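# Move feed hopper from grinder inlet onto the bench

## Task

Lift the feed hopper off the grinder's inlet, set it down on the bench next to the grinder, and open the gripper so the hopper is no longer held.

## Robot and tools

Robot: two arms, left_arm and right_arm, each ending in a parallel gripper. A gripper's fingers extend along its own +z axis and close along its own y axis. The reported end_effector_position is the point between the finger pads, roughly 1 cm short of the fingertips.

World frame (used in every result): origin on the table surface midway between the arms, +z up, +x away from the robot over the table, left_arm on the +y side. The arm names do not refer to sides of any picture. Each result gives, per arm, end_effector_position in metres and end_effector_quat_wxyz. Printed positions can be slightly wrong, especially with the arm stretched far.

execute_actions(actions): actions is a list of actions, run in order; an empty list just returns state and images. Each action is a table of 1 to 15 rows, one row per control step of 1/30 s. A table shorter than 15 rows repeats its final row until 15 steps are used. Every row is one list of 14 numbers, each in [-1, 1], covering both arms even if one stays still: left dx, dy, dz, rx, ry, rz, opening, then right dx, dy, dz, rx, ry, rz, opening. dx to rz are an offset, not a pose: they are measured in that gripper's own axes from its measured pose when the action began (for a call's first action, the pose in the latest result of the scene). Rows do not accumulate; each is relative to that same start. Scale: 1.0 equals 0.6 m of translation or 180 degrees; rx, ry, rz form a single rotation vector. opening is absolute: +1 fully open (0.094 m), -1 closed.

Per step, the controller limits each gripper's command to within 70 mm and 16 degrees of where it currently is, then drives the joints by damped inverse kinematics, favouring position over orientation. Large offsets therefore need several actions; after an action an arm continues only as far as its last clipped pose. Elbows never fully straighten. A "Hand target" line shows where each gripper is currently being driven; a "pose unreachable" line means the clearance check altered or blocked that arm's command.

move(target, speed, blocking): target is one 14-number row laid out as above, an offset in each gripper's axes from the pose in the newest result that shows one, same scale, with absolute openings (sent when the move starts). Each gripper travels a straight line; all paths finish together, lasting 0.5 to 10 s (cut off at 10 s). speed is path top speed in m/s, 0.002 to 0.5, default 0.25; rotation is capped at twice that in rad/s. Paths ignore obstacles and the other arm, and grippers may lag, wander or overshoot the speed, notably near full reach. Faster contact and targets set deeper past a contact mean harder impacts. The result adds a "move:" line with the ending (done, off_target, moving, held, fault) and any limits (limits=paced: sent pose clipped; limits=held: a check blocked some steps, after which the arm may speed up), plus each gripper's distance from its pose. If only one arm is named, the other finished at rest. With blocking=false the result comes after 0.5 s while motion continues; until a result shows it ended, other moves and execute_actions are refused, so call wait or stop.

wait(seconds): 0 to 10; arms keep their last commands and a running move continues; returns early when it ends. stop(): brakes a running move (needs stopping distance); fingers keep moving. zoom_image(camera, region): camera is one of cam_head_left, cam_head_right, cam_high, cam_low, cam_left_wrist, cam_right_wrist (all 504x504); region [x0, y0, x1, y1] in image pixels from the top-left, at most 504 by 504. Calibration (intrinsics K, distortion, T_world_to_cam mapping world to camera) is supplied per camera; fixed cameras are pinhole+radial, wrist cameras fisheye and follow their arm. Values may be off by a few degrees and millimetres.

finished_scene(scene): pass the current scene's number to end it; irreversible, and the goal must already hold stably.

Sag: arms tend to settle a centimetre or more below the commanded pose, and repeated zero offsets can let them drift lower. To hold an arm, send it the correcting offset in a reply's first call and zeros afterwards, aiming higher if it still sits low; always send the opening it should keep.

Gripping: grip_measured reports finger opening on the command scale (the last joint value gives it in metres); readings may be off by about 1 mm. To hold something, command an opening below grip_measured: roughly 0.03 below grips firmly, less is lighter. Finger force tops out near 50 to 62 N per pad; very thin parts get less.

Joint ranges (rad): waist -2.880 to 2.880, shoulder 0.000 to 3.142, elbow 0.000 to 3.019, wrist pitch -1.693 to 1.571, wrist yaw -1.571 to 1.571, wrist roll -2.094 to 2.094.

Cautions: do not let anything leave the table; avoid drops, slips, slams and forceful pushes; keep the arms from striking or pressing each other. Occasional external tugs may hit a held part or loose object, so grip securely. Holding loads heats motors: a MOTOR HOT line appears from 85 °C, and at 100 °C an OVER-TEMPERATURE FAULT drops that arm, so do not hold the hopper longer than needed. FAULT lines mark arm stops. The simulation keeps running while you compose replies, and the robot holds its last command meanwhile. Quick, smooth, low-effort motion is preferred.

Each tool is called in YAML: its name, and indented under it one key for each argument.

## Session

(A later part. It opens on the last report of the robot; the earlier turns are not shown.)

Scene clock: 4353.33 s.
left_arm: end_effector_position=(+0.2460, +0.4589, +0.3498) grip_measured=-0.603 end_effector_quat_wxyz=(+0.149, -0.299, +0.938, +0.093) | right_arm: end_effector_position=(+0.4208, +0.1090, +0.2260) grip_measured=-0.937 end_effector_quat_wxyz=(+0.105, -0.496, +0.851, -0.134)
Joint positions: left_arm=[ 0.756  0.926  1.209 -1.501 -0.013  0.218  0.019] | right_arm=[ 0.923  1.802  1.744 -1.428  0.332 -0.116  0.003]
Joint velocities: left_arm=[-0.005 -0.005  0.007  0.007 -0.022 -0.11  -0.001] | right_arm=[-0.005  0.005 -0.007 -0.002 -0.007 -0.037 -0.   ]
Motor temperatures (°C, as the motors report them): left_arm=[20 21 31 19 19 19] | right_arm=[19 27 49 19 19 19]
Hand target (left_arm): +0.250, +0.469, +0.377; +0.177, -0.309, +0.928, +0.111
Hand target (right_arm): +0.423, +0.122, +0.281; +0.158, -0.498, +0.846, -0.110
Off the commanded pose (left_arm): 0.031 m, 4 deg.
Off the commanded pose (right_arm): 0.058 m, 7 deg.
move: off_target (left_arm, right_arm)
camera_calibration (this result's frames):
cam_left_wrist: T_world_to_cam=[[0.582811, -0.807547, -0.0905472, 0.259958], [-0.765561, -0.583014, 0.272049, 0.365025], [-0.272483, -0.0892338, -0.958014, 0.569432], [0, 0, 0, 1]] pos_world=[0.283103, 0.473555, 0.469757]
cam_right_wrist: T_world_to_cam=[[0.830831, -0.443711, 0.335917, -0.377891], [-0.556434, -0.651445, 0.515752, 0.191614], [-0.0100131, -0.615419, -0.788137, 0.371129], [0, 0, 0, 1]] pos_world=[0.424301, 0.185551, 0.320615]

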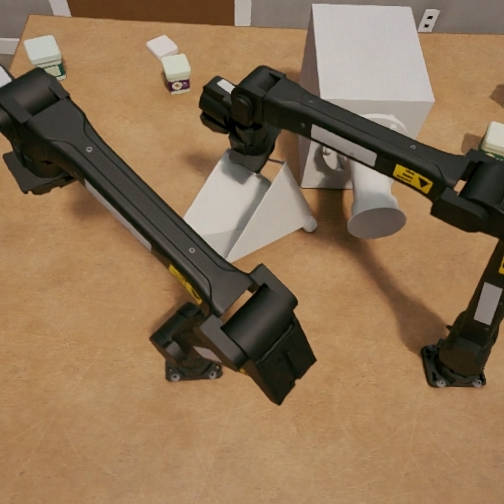

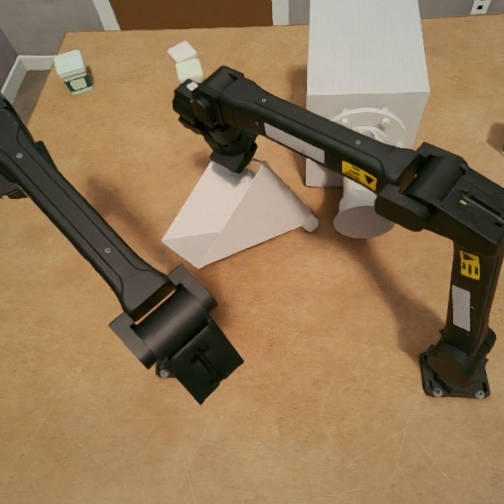

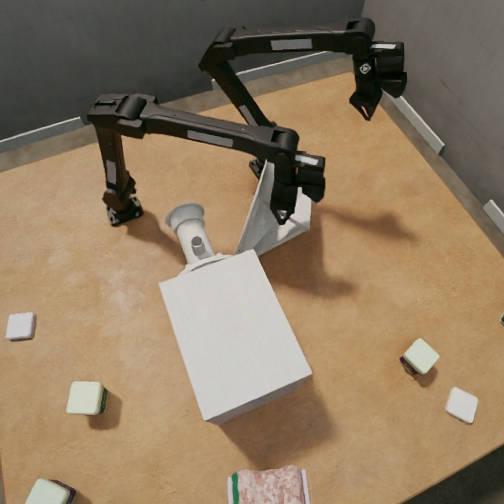

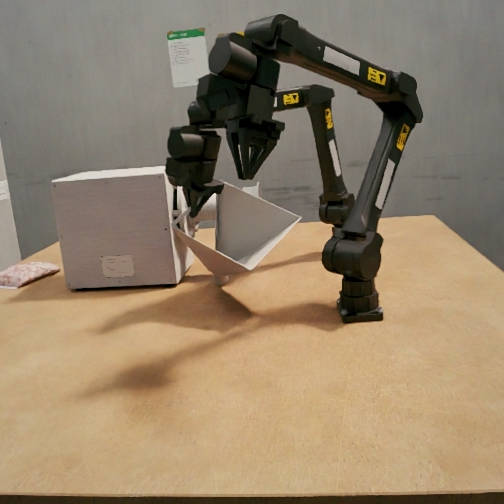

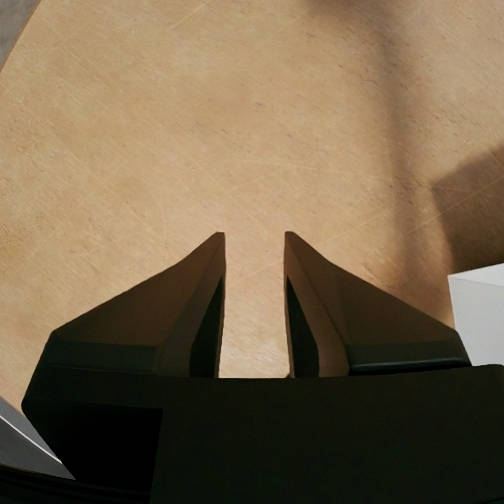

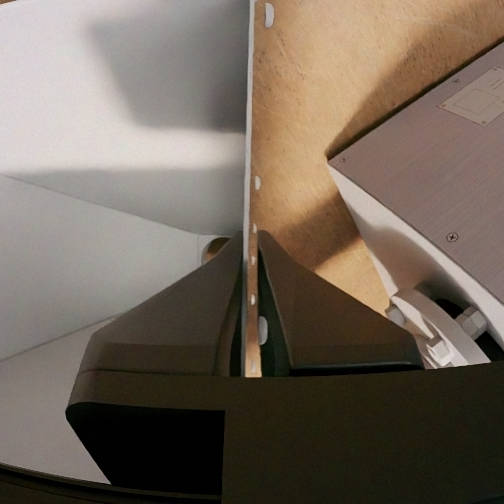

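move:
  target: [0.343, -0.3913, -0.0872, 0.2468, -0.0435, 0.3142, -0.3, -0.0247, -0.023, -0.0878, 0.004, -0.0368, 0.0034, -1]
  speed: 0.2

Scene clock: 4465.77 s.
left_arm: end_effector_position=(+0.2059, +0.1537, +0.3023) grip_measured=-0.303 end_effector_quat_wxyz=(+0.230, +0.250, +0.923, -0.182) | right_arm: end_effector_position=(+0.4206, +0.1069, +0.2187) grip_measured=-0.937 end_effector_quat_wxyz=(+0.100, -0.502, +0.847, -0.143)
Joint positions: left_arm=[-0.115  0.493  0.877 -1.555  0.452  0.397  0.033] | right_arm=[ 0.924  1.808  1.732 -1.426  0.344 -0.127  0.003]
Joint velocities: left_arm=[-0.005 -0.005 -0.007 -0.012 -0.037 -0.007 -0.001] | right_arm=[ 0.005 -0.005 -0.002 -0.007 -0.037 -0.051 -0.   ]
Motor temperatures (°C, as the motors report them): left_arm=[20 21 34 19 19 19] | right_arm=[19 28 52 19 19 19]
Hand target (left_arm): +0.207, +0.152, +0.307; +0.241, +0.251, +0.920, -0.181
Hand target (right_arm): +0.420, +0.118, +0.280; +0.159, -0.499, +0.845, -0.110
Off the commanded pose (left_arm): 0.013 m, 2 deg.
Off the commanded pose (right_arm): 0.064 m, 8 deg.
move: off_target (left_arm, right_arm)
camera_calibration (this result's frames):
cam_left_wrist: T_world_to_cam=[[-0.550679, -0.806616, 0.214764, 0.173557], [-0.817022, 0.573556, 0.0592372, 0.0665], [-0.170961, -0.142847, -0.974868, 0.478158], [0, 0, 0, 1]] pos_world=[0.231653, 0.170156, 0.424928]
cam_right_wrist: T_world_to_cam=[[0.83556, -0.427076, 0.34561, -0.382168], [-0.549388, -0.645377, 0.530718, 0.186951], [-0.00360821, -0.63332, -0.773881, 0.360224], [0, 0, 0, 1]] pos_world=[0.423333, 0.185577, 0.311633]

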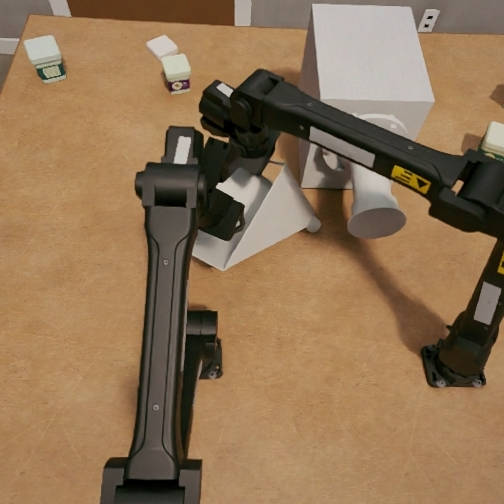

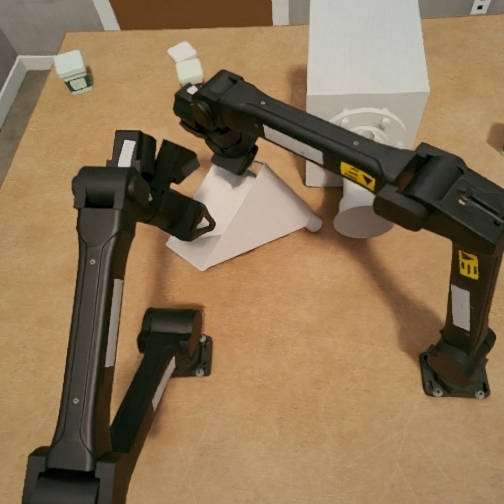

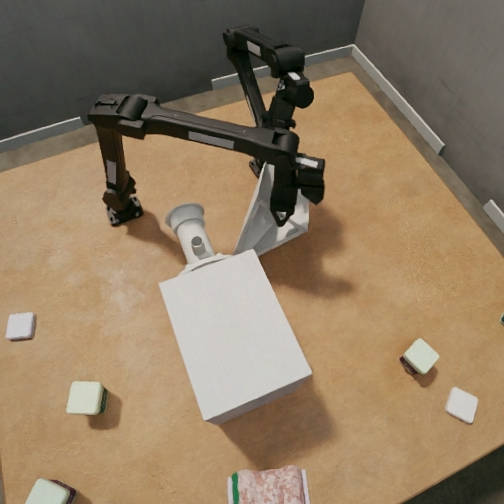

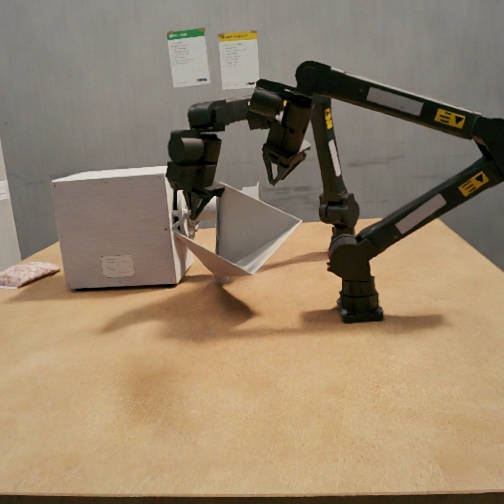

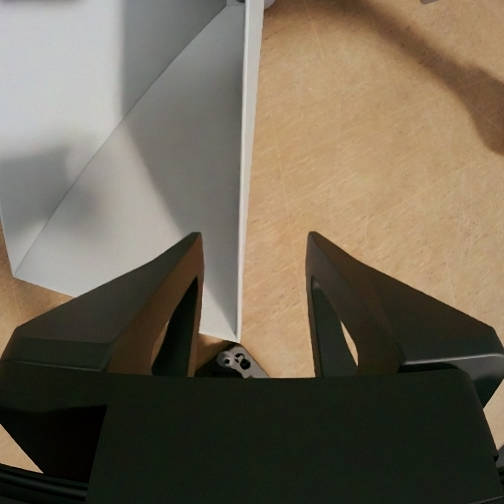

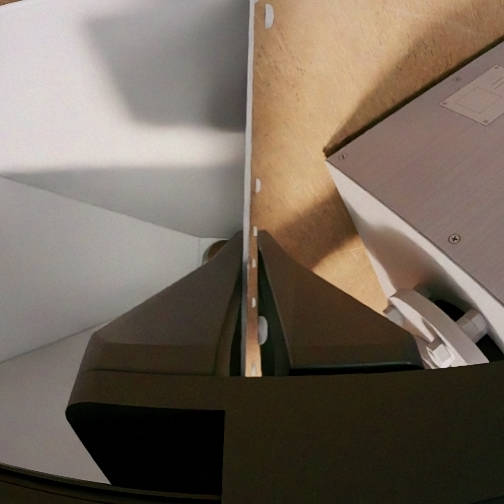

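move:
  target: [-0.008, -0.003, 0.12, 0, 0, 0, -0.3, -0.0183, -0.0257, -0.0985, 0.0015, -0.0423, 0.0084, -1]
  speed: 0.06

Scene clock: 4502.23 s.
left_arm: end_effector_position=(+0.2297, +0.1225, +0.2412) grip_measured=-0.303 end_effector_quat_wxyz=(+0.224, +0.250, +0.925, -0.180) | right_arm: end_effector_position=(+0.4205, +0.1078, +0.2219) grip_measured=-0.937 end_effector_quat_wxyz=(+0.108, -0.503, +0.846, -0.138)
Joint positions: left_arm=[-0.35   0.513  0.711 -1.292  0.348  0.169  0.033] | right_arm=[ 0.925  1.797  1.725 -1.411  0.341 -0.132  0.003]
Joint velocities: left_arm=[-0.005  0.005 -0.012 -0.002  0.037 -0.037 -0.   ] | right_arm=[-0.005 -0.005 -0.017 -0.017  0.066 -0.037  0.001]
Motor temperatures (°C, as the motors report them): left_arm=[20 20 32 19 19 19] | right_arm=[19 28 51 19 19 19]
Hand target (left_arm): +0.233, +0.119, +0.246; +0.230, +0.250, +0.923, -0.182
Hand target (right_arm): +0.418, +0.115, +0.279; +0.160, -0.499, +0.844, -0.110
Off the commanded pose (left_arm): 0.007 m, 1 deg.
Off the commanded pose (right_arm): 0.059 m, 7 deg.
move: off_target (right_arm)
camera_calibration (this result's frames):
cam_left_wrist: T_world_to_cam=[[-0.548926, -0.807631, 0.215437, 0.174209], [-0.815759, 0.573817, 0.0726001, 0.103892], [-0.182255, -0.135892, -0.973815, 0.41976], [0, 0, 0, 1]] pos_world=[0.256882, 0.138124, 0.363695]
cam_right_wrist: T_world_to_cam=[[0.835469, -0.427164, 0.345719, -0.382709], [-0.549504, -0.656342, 0.516973, 0.190085], [0.00607721, -0.621889, -0.783082, 0.359963], [0, 0, 0, 1]] pos_world=[0.422007, 0.185138, 0.315921]

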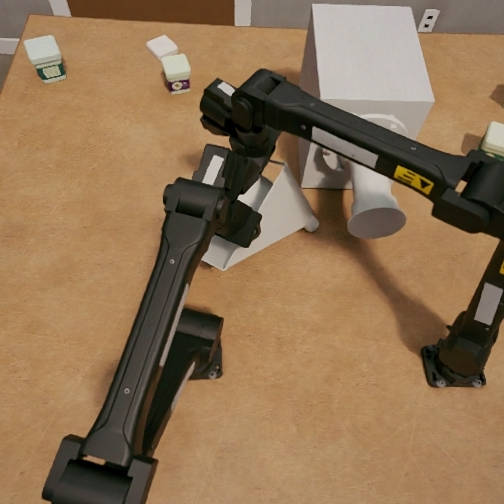

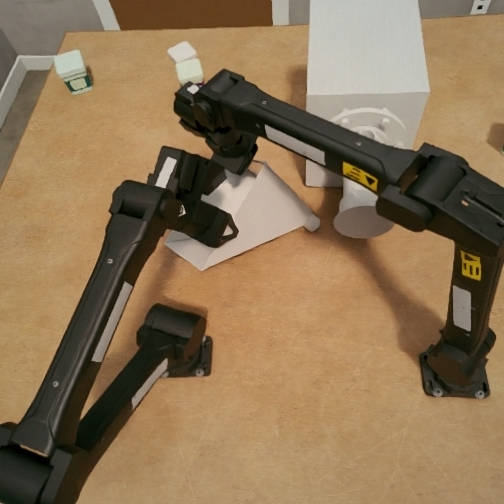

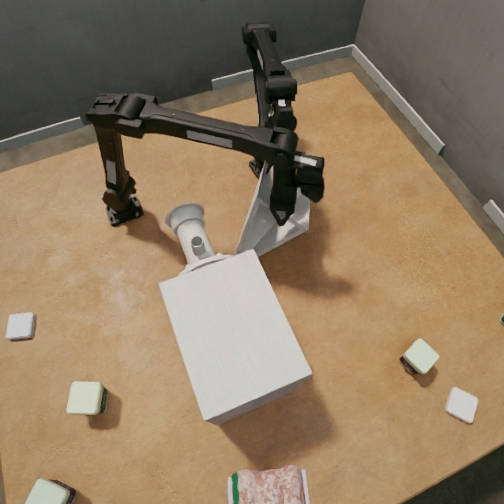

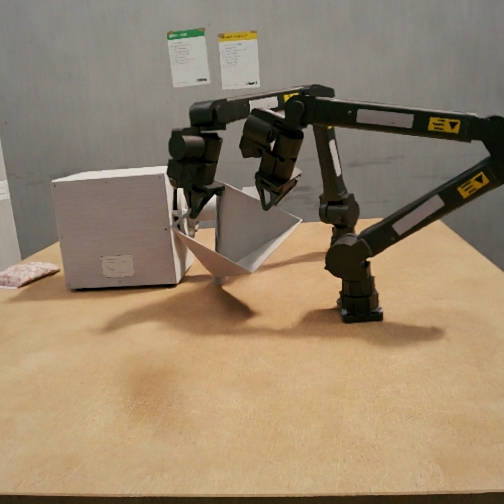

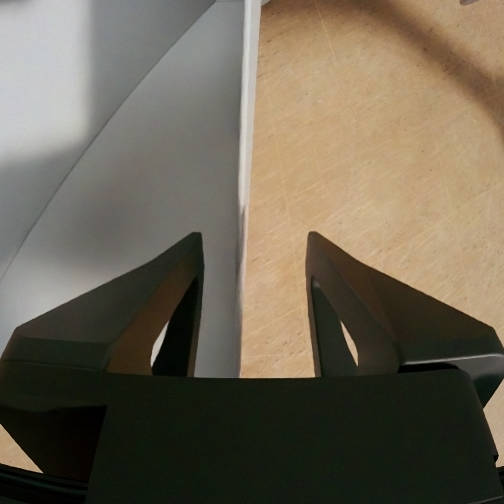

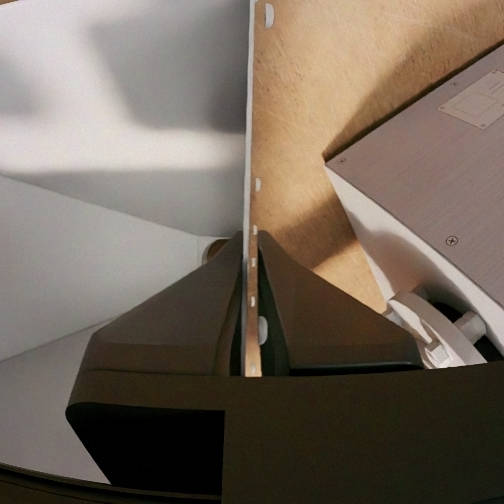

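execute_actions:
  actions:
    - [[-0.004, -0.004, 0.035, 0, 0, 0, -0.5, -0.0183, -0.0257, -0.095, 0.0015, -0.04, 0.0084, -1]]
    - [[0, 0, 0, 0, 0, 0, -0.8, 0, 0, 0, 0, 0, 0, -1]]

Scene clock: 4512.10 s.
left_arm: end_effector_position=(+0.2317, +0.1149, +0.2138) grip_measured=-0.797 end_effector_quat_wxyz=(+0.209, +0.250, +0.929, -0.176) | right_arm: end_effector_position=(+0.4208, +0.1073, +0.2178) grip_measured=-0.937 end_effector_quat_wxyz=(+0.109, -0.506, +0.844, -0.143)
Joint positions: left_arm=[-0.406  0.532  0.65  -1.227  0.317  0.122  0.01 ] | right_arm=[ 0.926  1.797  1.714 -1.399  0.35  -0.138  0.003]
Joint velocities: left_arm=[-0.005  0.005 -0.032  0.007  0.022  0.007  0.001] | right_arm=[-0.005  0.005  0.017 -0.007  0.022  0.022 -0.   ]
Motor temperatures (°C, as the motors report them): left_arm=[20 20 32 19 19 19] | right_arm=[19 28 51 19 19 19]
Hand target (left_arm): +0.233, +0.114, +0.218; +0.213, +0.251, +0.927, -0.178
Hand target (right_arm): +0.421, +0.109, +0.223; +0.113, -0.502, +0.847, -0.135
Off the commanded pose (left_arm): 0.004 m, 0 deg.
Off the commanded pose (right_arm): 0.006 m, 1 deg.
camera_calibration (this result's frames):
cam_left_wrist: T_world_to_cam=[[-0.544723, -0.809976, 0.217294, 0.173903], [-0.812287, 0.574018, 0.103405, 0.10444], [-0.208486, -0.120178, -0.970614, 0.395916], [0, 0, 0, 1]] pos_world=[0.262107, 0.128487, 0.335694]
cam_right_wrist: T_world_to_cam=[[0.835769, -0.419481, 0.354295, -0.384658], [-0.548877, -0.655839, 0.518275, 0.19139], [0.0149538, -0.627623, -0.778374, 0.352303], [0, 0, 0, 1]] pos_world=[0.421267, 0.185278, 0.311313]

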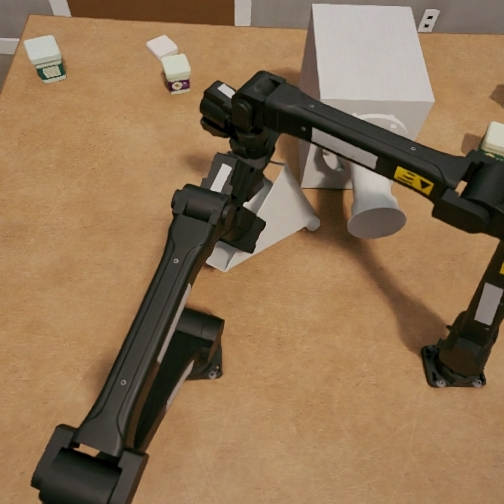

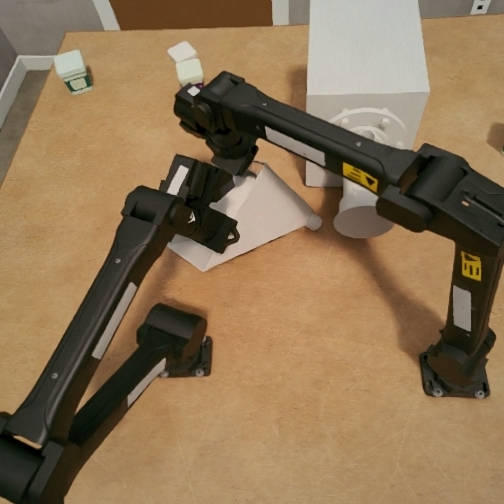

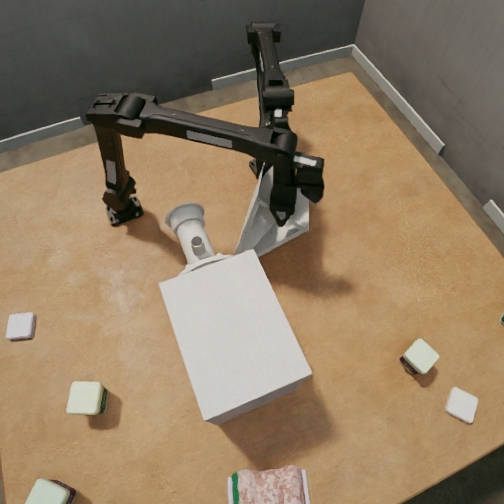

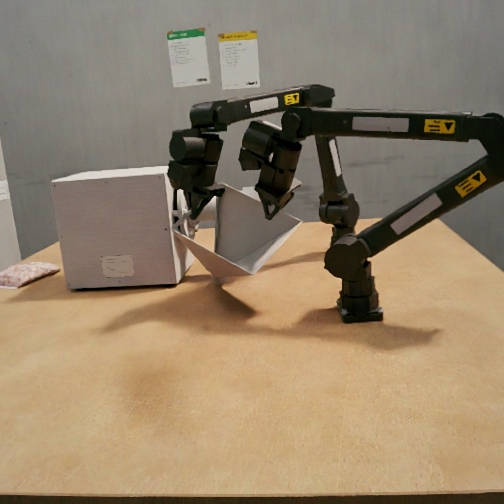

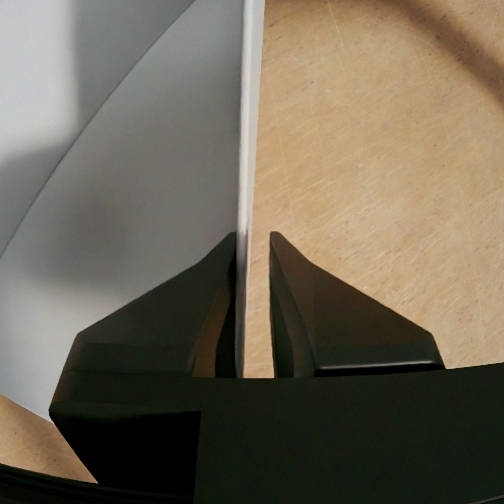

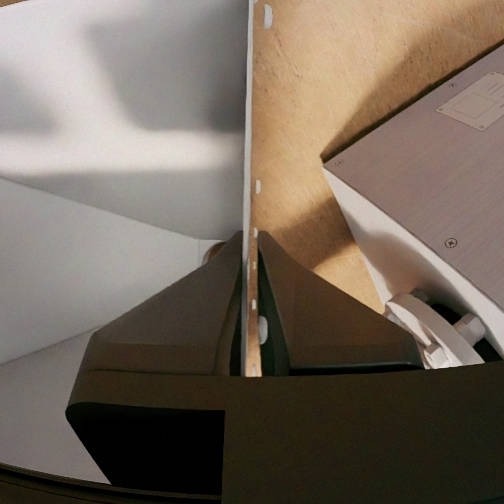

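execute_actions:
  actions:
    - [[-0.004, 0.007, -0.004, 0.01, 0, -0.01, -0.9, -0.015, -0.02, -0.09, 0.0015, -0.04, 0.0084, -1]]
    - [[-0.004, 0, -0.004, 0, 0, 0, -1, -0.006, -0.008, -0.035, 0, -0.015, 0.003, -1]]

Scene clock: 4520.00 s.
left_arm: end_effector_position=(+0.2315, +0.1157, +0.2129) grip_measured=-0.972 end_effector_quat_wxyz=(+0.205, +0.257, +0.924, -0.194) | right_arm: end_effector_position=(+0.4180, +0.1065, +0.2157) grip_measured=-0.937 end_effector_quat_wxyz=(+0.114, -0.510, +0.841, -0.142)
Joint positions: left_arm=[-0.355  0.542  0.648 -1.237  0.38   0.18   0.001] | right_arm=[ 0.93   1.784  1.689 -1.376  0.353 -0.148  0.003]
Joint velocities: left_arm=[-0.015 -0.005  0.017  0.017 -0.051  0.007 -0.   ] | right_arm=[-0.005 -0.015 -0.002  0.007 -0.022 -0.051  0.001]
Motor temperatures (°C, as the motors report them): left_arm=[20 20 32 19 19 19] | right_arm=[19 28 49 19 19 19]
Hand target (left_arm): +0.233, +0.116, +0.217; +0.203, +0.240, +0.929, -0.197
Hand target (right_arm): +0.417, +0.110, +0.244; +0.139, -0.506, +0.842, -0.126
Off the commanded pose (left_arm): 0.005 m, 2 deg.
Off the commanded pose (right_arm): 0.028 m, 3 deg.
camera_calibration (this result's frames):
cam_left_wrist: T_world_to_cam=[[-0.561914, -0.789038, 0.248336, 0.169615], [-0.796311, 0.59725, 0.0958171, 0.0992211], [-0.223922, -0.143912, -0.963923, 0.399988], [0, 0, 0, 1]] pos_world=[0.263886, 0.132136, 0.333929]
cam_right_wrist: T_world_to_cam=[[0.838386, -0.410748, 0.358321, -0.38481], [-0.544335, -0.665197, 0.511089, 0.191096], [0.0284257, -0.623537, -0.781277, 0.344752], [0, 0, 0, 1]] pos_world=[0.41684, 0.184022, 0.309565]

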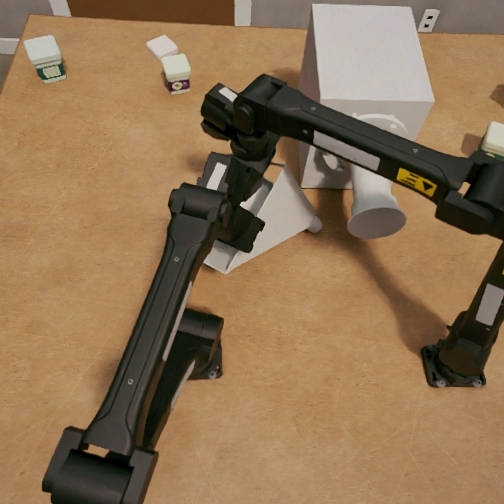

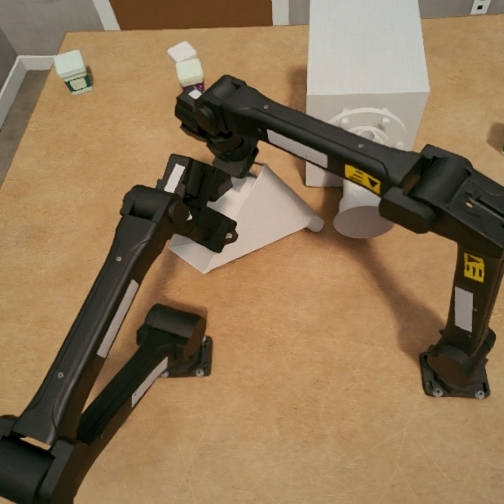

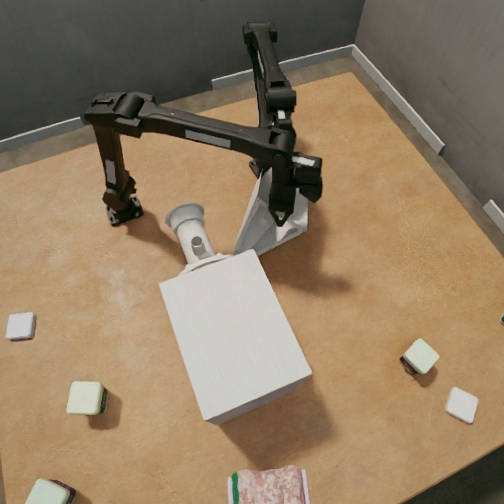

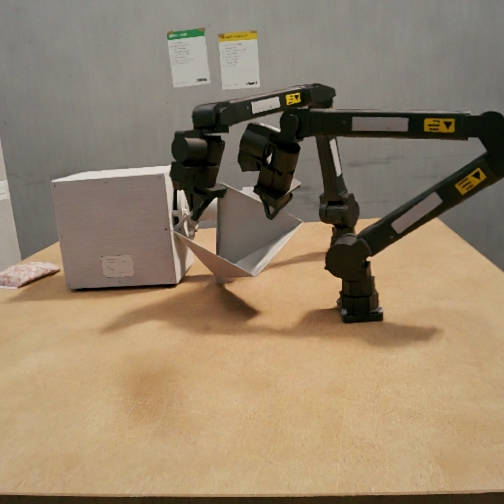

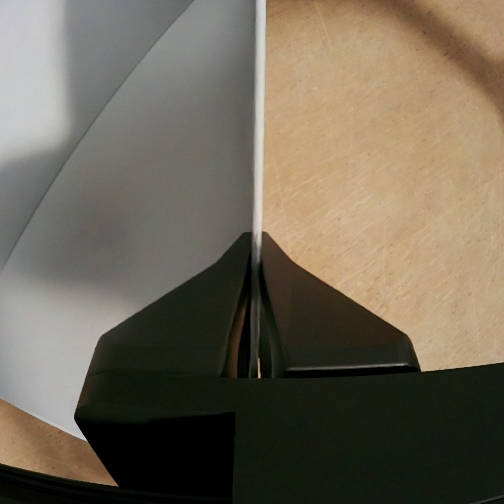

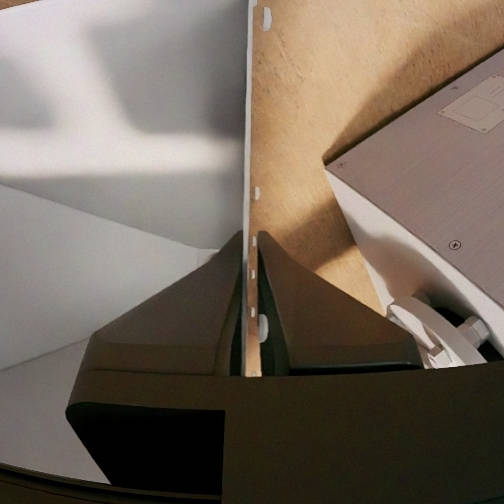

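move:
  target: [-0.0083, 0.0665, -0.0245, -0.0466, -0.0629, 0.0001, -1, -0.1032, -0.0067, -0.0715, 0.0582, -0.045, -0.0267, -1]
  speed: 0.05

Scene clock: 4567.60 s.
left_arm: end_effector_position=(+0.2393, +0.1456, +0.1920) grip_measured=-0.973 end_effector_quat_wxyz=(+0.271, +0.231, +0.920, -0.165) | right_arm: end_effector_position=(+0.4233, +0.1519, +0.2172) grip_measured=-0.937 end_effector_quat_wxyz=(+0.177, -0.534, +0.806, -0.186)
Joint positions: left_arm=[-0.206  0.426  0.541 -1.15   0.38   0.257  0.001] | right_arm=[ 1.001  1.842  1.742 -1.297  0.491 -0.182  0.003]
Joint velocities: left_arm=[-0.015 -0.005 -0.002 -0.007 -0.007 -0.037 -0.   ] | right_arm=[ 0.005 -0.005 -0.002  0.002 -0.051 -0.037 -0.002]
Motor temperatures (°C, as the motors report them): left_arm=[20 20 32 19 19 19] | right_arm=[19 28 48 19 19 19]
Hand target (left_arm): +0.252, +0.151, +0.217; +0.313, +0.222, +0.911, -0.152
Hand target (right_arm): +0.433, +0.162, +0.260; +0.214, -0.540, +0.792, -0.188
Off the commanded pose (left_arm): 0.030 m, 5 deg.
Off the commanded pose (right_arm): 0.046 m, 5 deg.
move: off_target (left_arm, right_arm)
camera_calibration (this result's frames):
cam_left_wrist: T_world_to_cam=[[-0.519677, -0.836803, 0.172328, 0.21425], [-0.850153, 0.526487, -0.00718818, 0.13249], [-0.0847134, -0.150241, -0.985013, 0.35758], [0, 0, 0, 1]] pos_world=[0.254269, 0.163254, 0.316252]
cam_right_wrist: T_world_to_cam=[[0.804381, -0.332014, 0.492684, -0.397878], [-0.560517, -0.699016, 0.444069, 0.249962], [0.196957, -0.633359, -0.748375, 0.297085], [0, 0, 0, 1]] pos_world=[0.401641, 0.230787, 0.307358]

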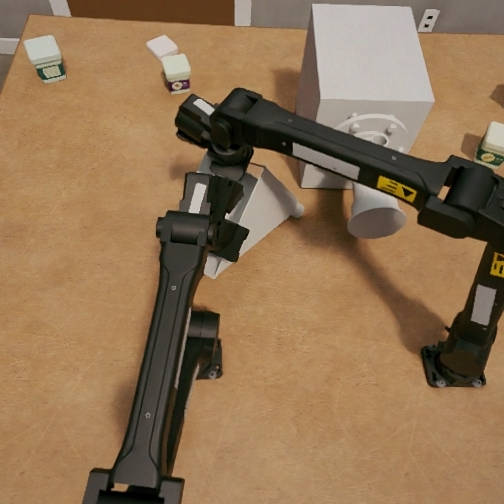

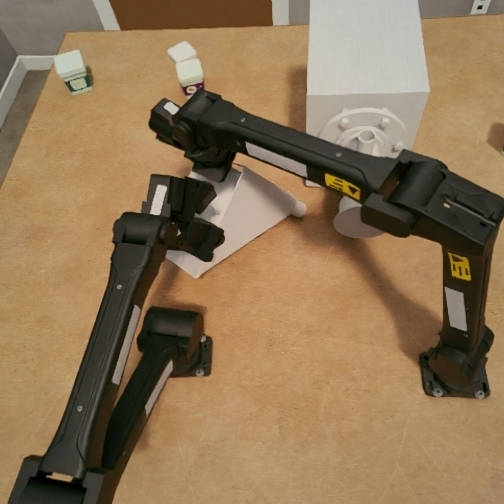

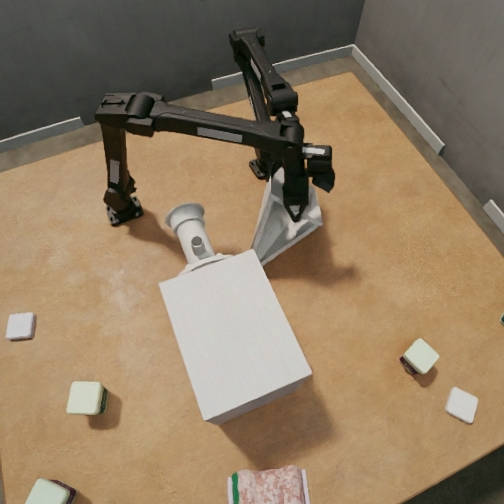

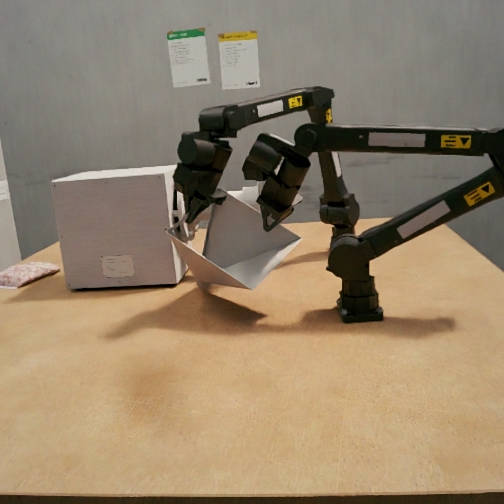

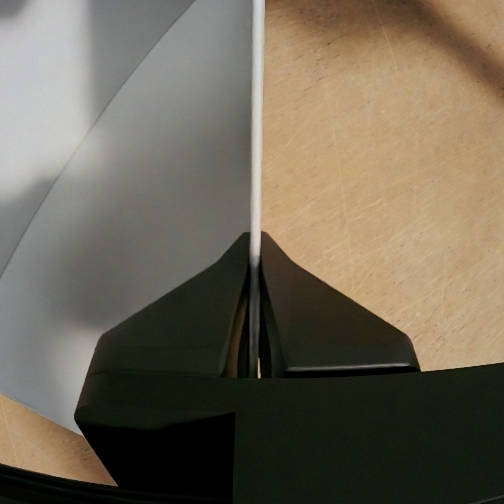

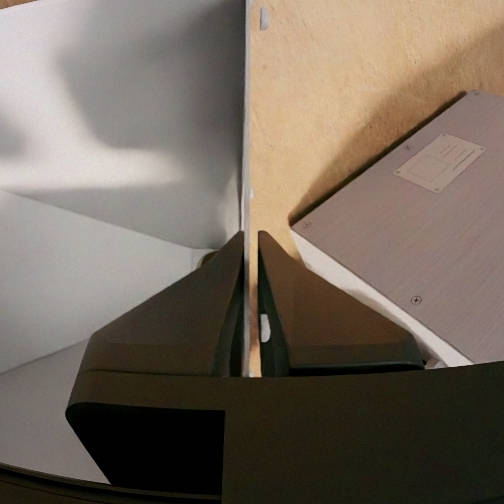

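move:
  target: [-0.0597, 0.0497, 0.0173, -0.0481, -0.0612, -0.0008, -1, -0.0743, -0.065, -0.0425, 0.0573, -0.0466, -0.0245, -1]
  speed: 0.05

Scene clock: 4595.53 s.
left_arm: end_effector_position=(+0.2725, +0.1533, +0.1710) grip_measured=-0.973 end_effector_quat_wxyz=(+0.335, +0.199, +0.912, -0.127) | right_arm: end_effector_position=(+0.4487, +0.1773, +0.2222) grip_measured=-0.937 end_effector_quat_wxyz=(+0.245, -0.556, +0.765, -0.215)
Joint positions: left_arm=[-0.222  0.42   0.444 -0.912  0.284  0.184  0.001] | right_arm=[ 1.01   1.858  1.736 -1.128  0.592 -0.313  0.003]
Joint velocities: left_arm=[-0.024  0.005  0.017  0.007 -0.081  0.007 -0.   ] | right_arm=[ 0.005 -0.005 -0.012  0.007  0.066 -0.037  0.   ]
Motor temperatures (°C, as the motors report them): left_arm=[20 20 33 19 19 19] | right_arm=[19 28 51 19 22 19]
Hand target (left_arm): +0.284, +0.154, +0.200; +0.375, +0.192, +0.899, -0.120
Hand target (right_arm): +0.457, +0.180, +0.262; +0.275, -0.557, +0.750, -0.226
Off the commanded pose (left_arm): 0.031 m, 5 deg.
Off the commanded pose (right_arm): 0.041 m, 4 deg.
move: off_target (left_arm, right_arm)
camera_calibration (this result's frames):
cam_left_wrist: T_world_to_cam=[[-0.453466, -0.886579, 0.0913635, 0.244949], [-0.889573, 0.443886, -0.10782, 0.197158], [0.0550355, -0.130167, -0.989963, 0.300564], [0, 0, 0, 1]] pos_world=[0.269921, 0.168774, 0.296425]
cam_right_wrist: T_world_to_cam=[[0.750889, -0.260385, 0.606931, -0.426414], [-0.551509, -0.752795, 0.359357, 0.30404], [0.363324, -0.604565, -0.70887, 0.223385], [0, 0, 0, 1]] pos_world=[0.406709, 0.252898, 0.307896]

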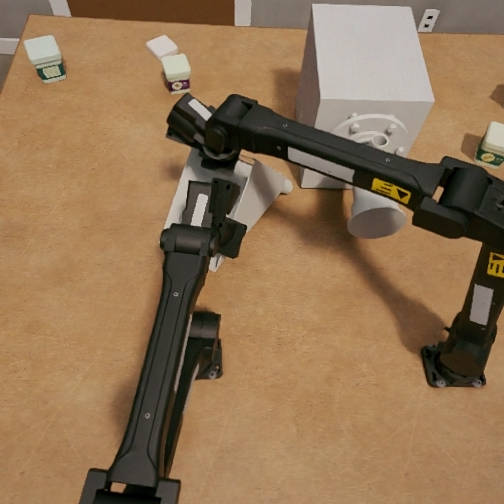

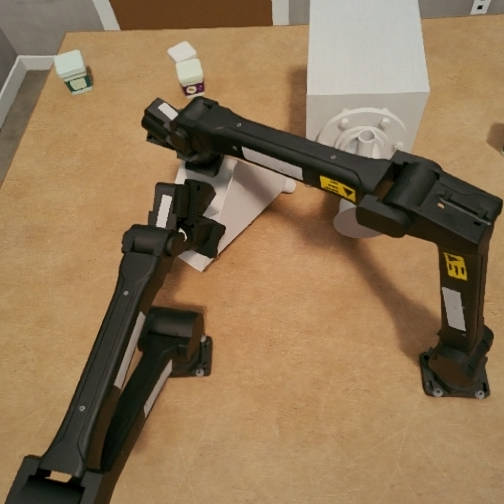

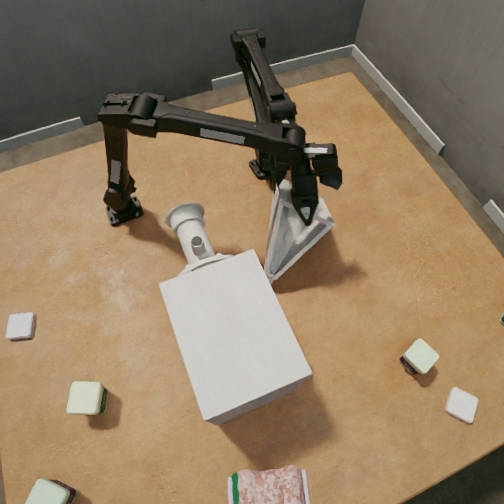

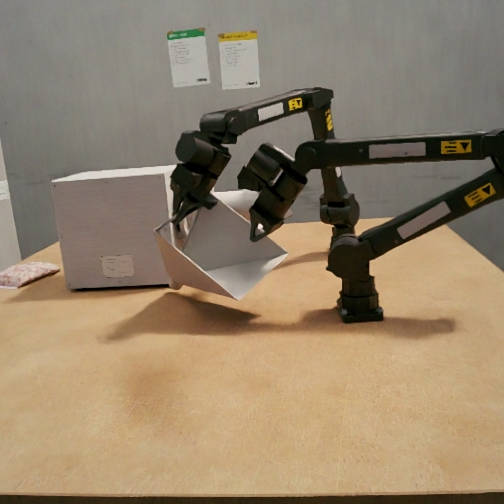

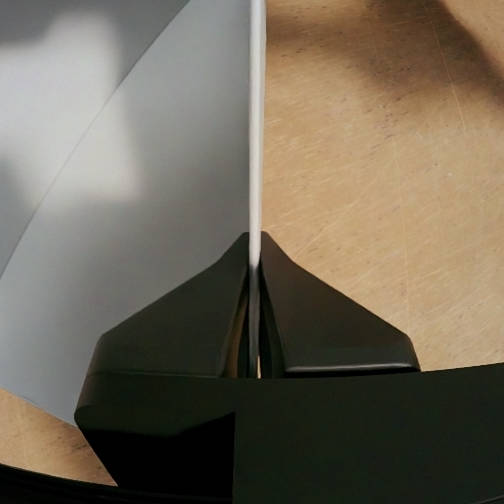

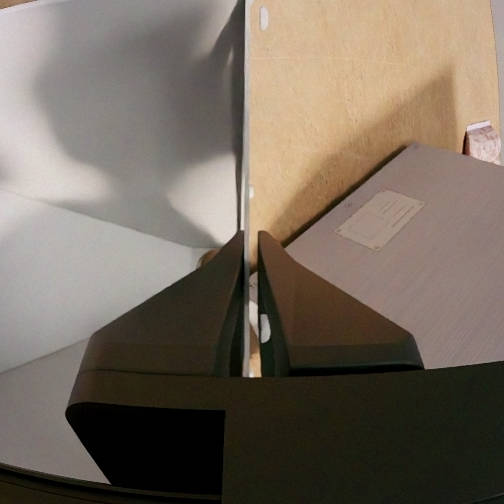

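move:
  target: [-0.045, 0.0285, 0.067, -0.0445, -0.0569, -0.0012, -1, -0.036, -0.0543, 0.0053, 0.0536, -0.0432, -0.0217, -1]
  speed: 0.05

Scene clock: 4622.17 s.
left_arm: end_effector_position=(+0.3050, +0.1500, +0.1292) grip_measured=-0.973 end_effector_quat_wxyz=(+0.390, +0.154, +0.904, -0.089) | right_arm: end_effector_position=(+0.4676, +0.1956, +0.2019) grip_measured=-0.938 end_effector_quat_wxyz=(+0.307, -0.583, +0.714, -0.237)
Joint positions: left_arm=[-0.327  0.486  0.3   -0.568  0.106  0.042  0.001] | right_arm=[ 1.013  1.86   1.631 -0.847  0.654 -0.496  0.003]
Joint velocities: left_arm=[ 0.005 -0.005  0.007  0.007  0.022 -0.037 -0.003] | right_arm=[-0.015 -0.005  0.027  0.007 -0.081  0.022  0.   ]
Motor temperatures (°C, as the motors report them): left_arm=[20 20 34 19 20 19] | right_arm=[19 28 50 19 23 19]
Hand target (left_arm): +0.319, +0.147, +0.158; +0.428, +0.161, +0.885, -0.083
Hand target (right_arm): +0.480, +0.187, +0.242; +0.334, -0.571, +0.707, -0.250
Off the commanded pose (left_arm): 0.033 m, 5 deg.
Off the commanded pose (right_arm): 0.043 m, 4 deg.
move: off_target (left_arm, right_arm)
camera_calibration (this result's frames):
cam_left_wrist: T_world_to_cam=[[-0.352863, -0.935058, 0.0339836, 0.244586], [-0.91875, 0.339375, -0.201801, 0.259762], [0.177162, -0.102431, -0.978837, 0.214144], [0, 0, 0, 1]] pos_world=[0.287024, 0.162481, 0.253721]
cam_right_wrist: T_world_to_cam=[[0.688309, -0.177885, 0.703269, -0.42988], [-0.505329, -0.813127, 0.288907, 0.339978], [0.520455, -0.55424, -0.649573, 0.117903], [0, 0, 0, 1]] pos_world=[0.406328, 0.265323, 0.280686]

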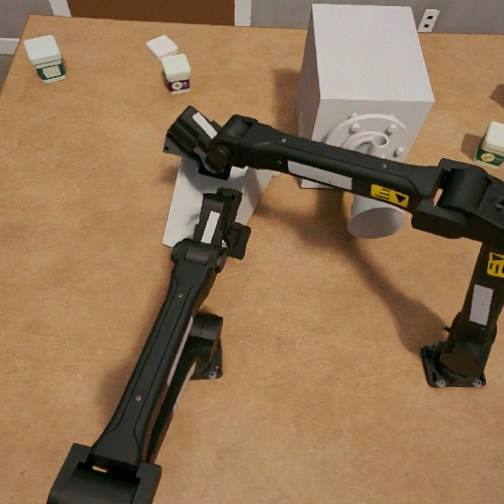

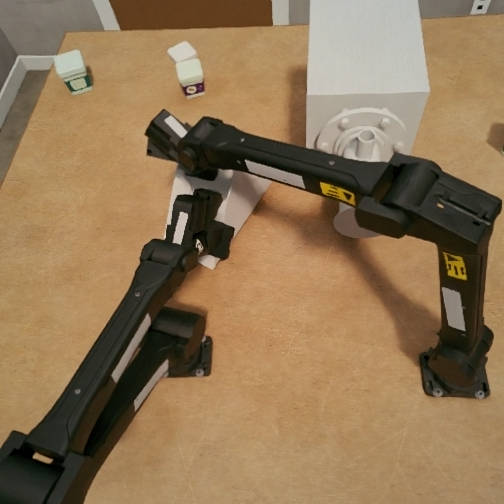

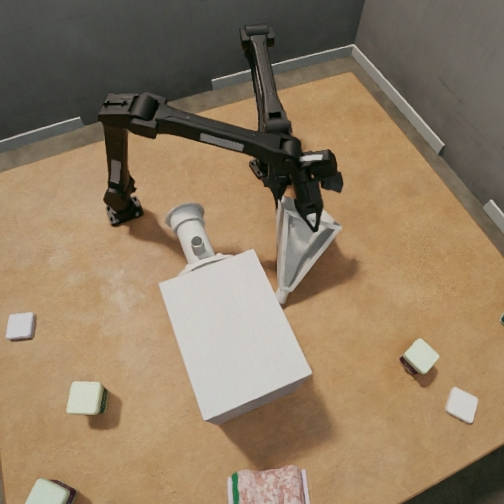

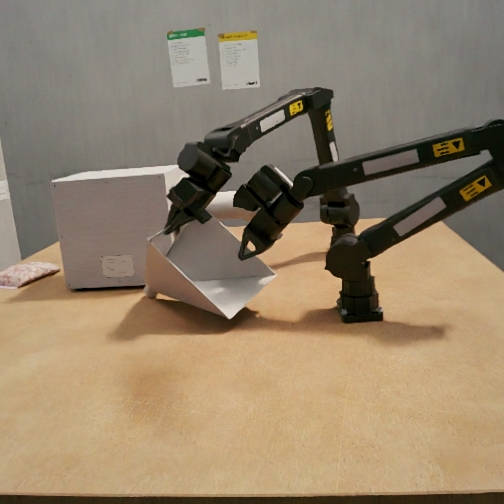

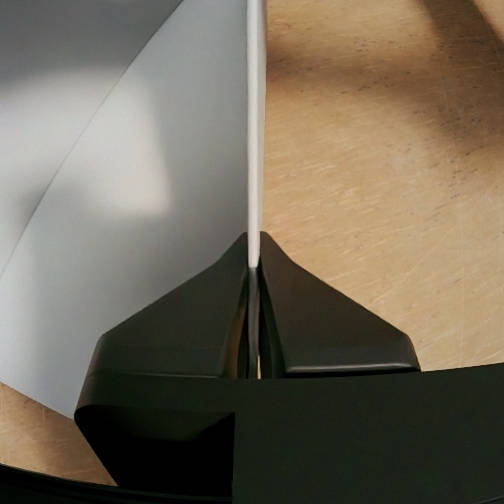

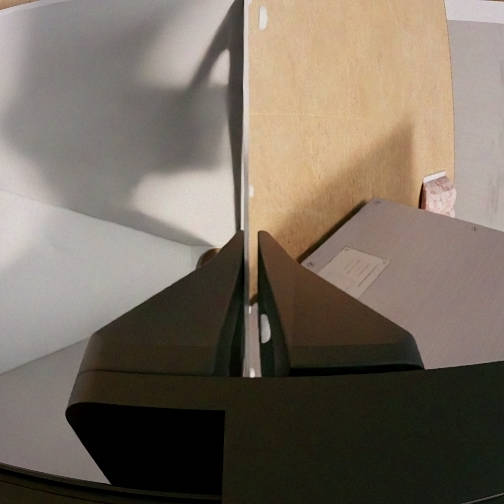

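move:
  target: [-0.0398, -0.0103, 0.0312, -0.0726, -0.0429, 0.0007, -1, -0.0103, -0.0463, -0.0232, 0.037, -0.072, -0.0226, -1]
  speed: 0.04

Scene clock: 4709.90 s.
left_arm: end_effector_position=(+0.3155, +0.1405, +0.1059) grip_measured=-0.973 end_effector_quat_wxyz=(+0.429, +0.097, +0.898, -0.001) | right_arm: end_effector_position=(+0.4590, +0.2060, +0.1999) grip_measured=-0.938 end_effector_quat_wxyz=(-0.392, +0.620, -0.648, +0.203)
Joint positions: left_arm=[-0.603  0.598  0.234 -0.363 -0.318 -0.166  0.001] | right_arm=[ 1.016  1.769  1.423 -0.471  0.579 -0.714  0.003]
Joint velocities: left_arm=[-0.015  0.005  0.007 -0.002  0.037 -0.037 -0.001] | right_arm=[-0.005 -0.015 -0.002  0.017  0.051 -0.022  0.   ]
Motor temperatures (°C, as the motors report them): left_arm=[20 20 34 19 20 19] | right_arm=[19 29 47 19 24 19]
Hand target (left_arm): +0.329, +0.135, +0.135; +0.465, +0.103, +0.879, +0.003
Hand target (right_arm): +0.477, +0.195, +0.231; -0.410, +0.611, -0.639, +0.223
Off the commanded pose (left_arm): 0.033 m, 5 deg.
Off the commanded pose (right_arm): 0.039 m, 3 deg.
move: off_target (left_arm, right_arm)
camera_calibration (this result's frames):
cam_left_wrist: T_world_to_cam=[[-0.179859, -0.979595, -0.0896932, 0.204999], [-0.944878, 0.197402, -0.261222, 0.30234], [0.273597, 0.0377662, -0.961103, 0.136466], [0, 0, 0, 1]] pos_world=[0.285209, 0.13598, 0.228523]
cam_right_wrist: T_world_to_cam=[[0.640325, -0.118107, 0.758969, -0.422055], [-0.362939, -0.917366, 0.163448, 0.325884], [0.676948, -0.380119, -0.630278, 0.0153158], [0, 0, 0, 1]] pos_world=[0.37816, 0.254929, 0.276715]

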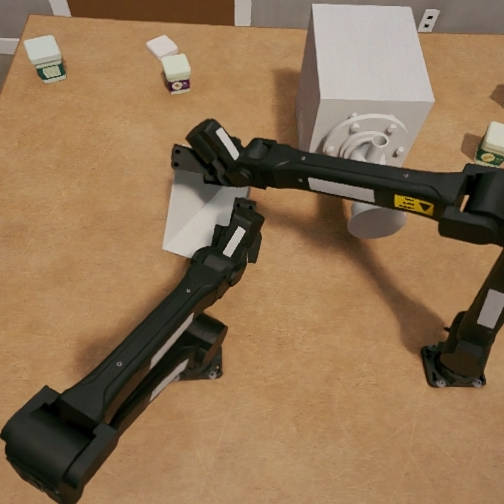

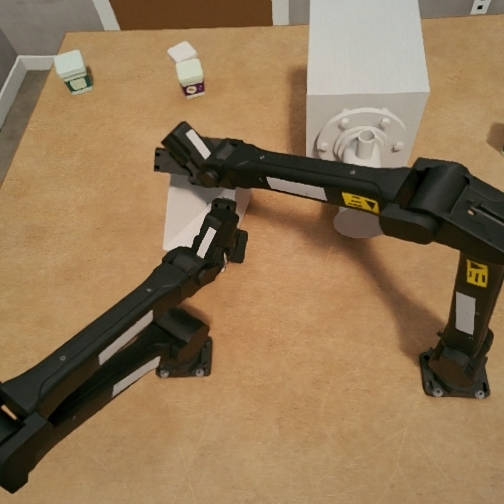

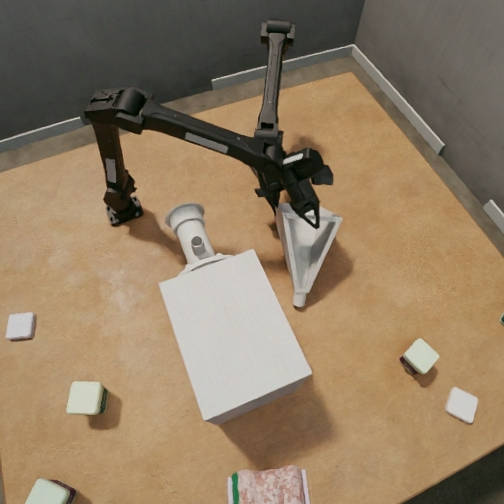

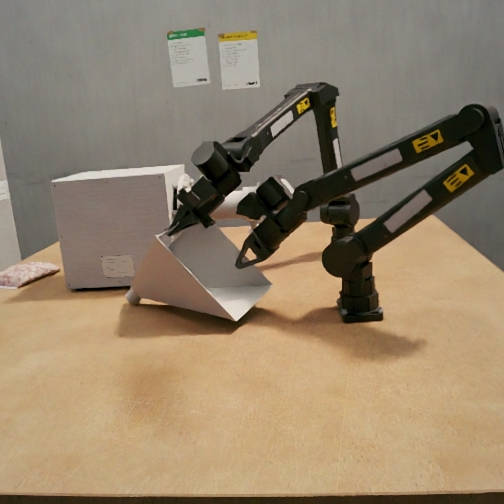

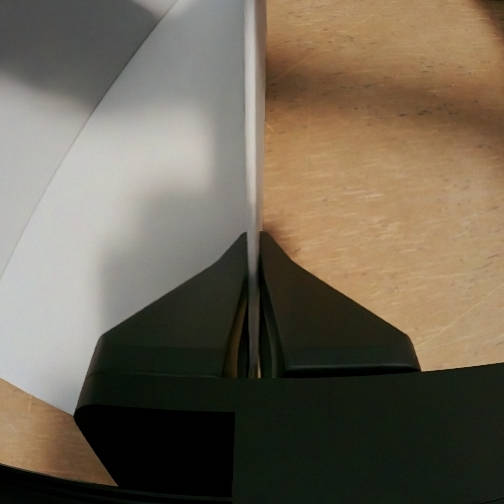

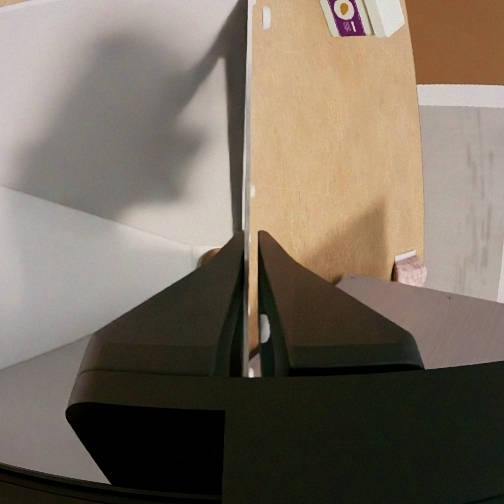

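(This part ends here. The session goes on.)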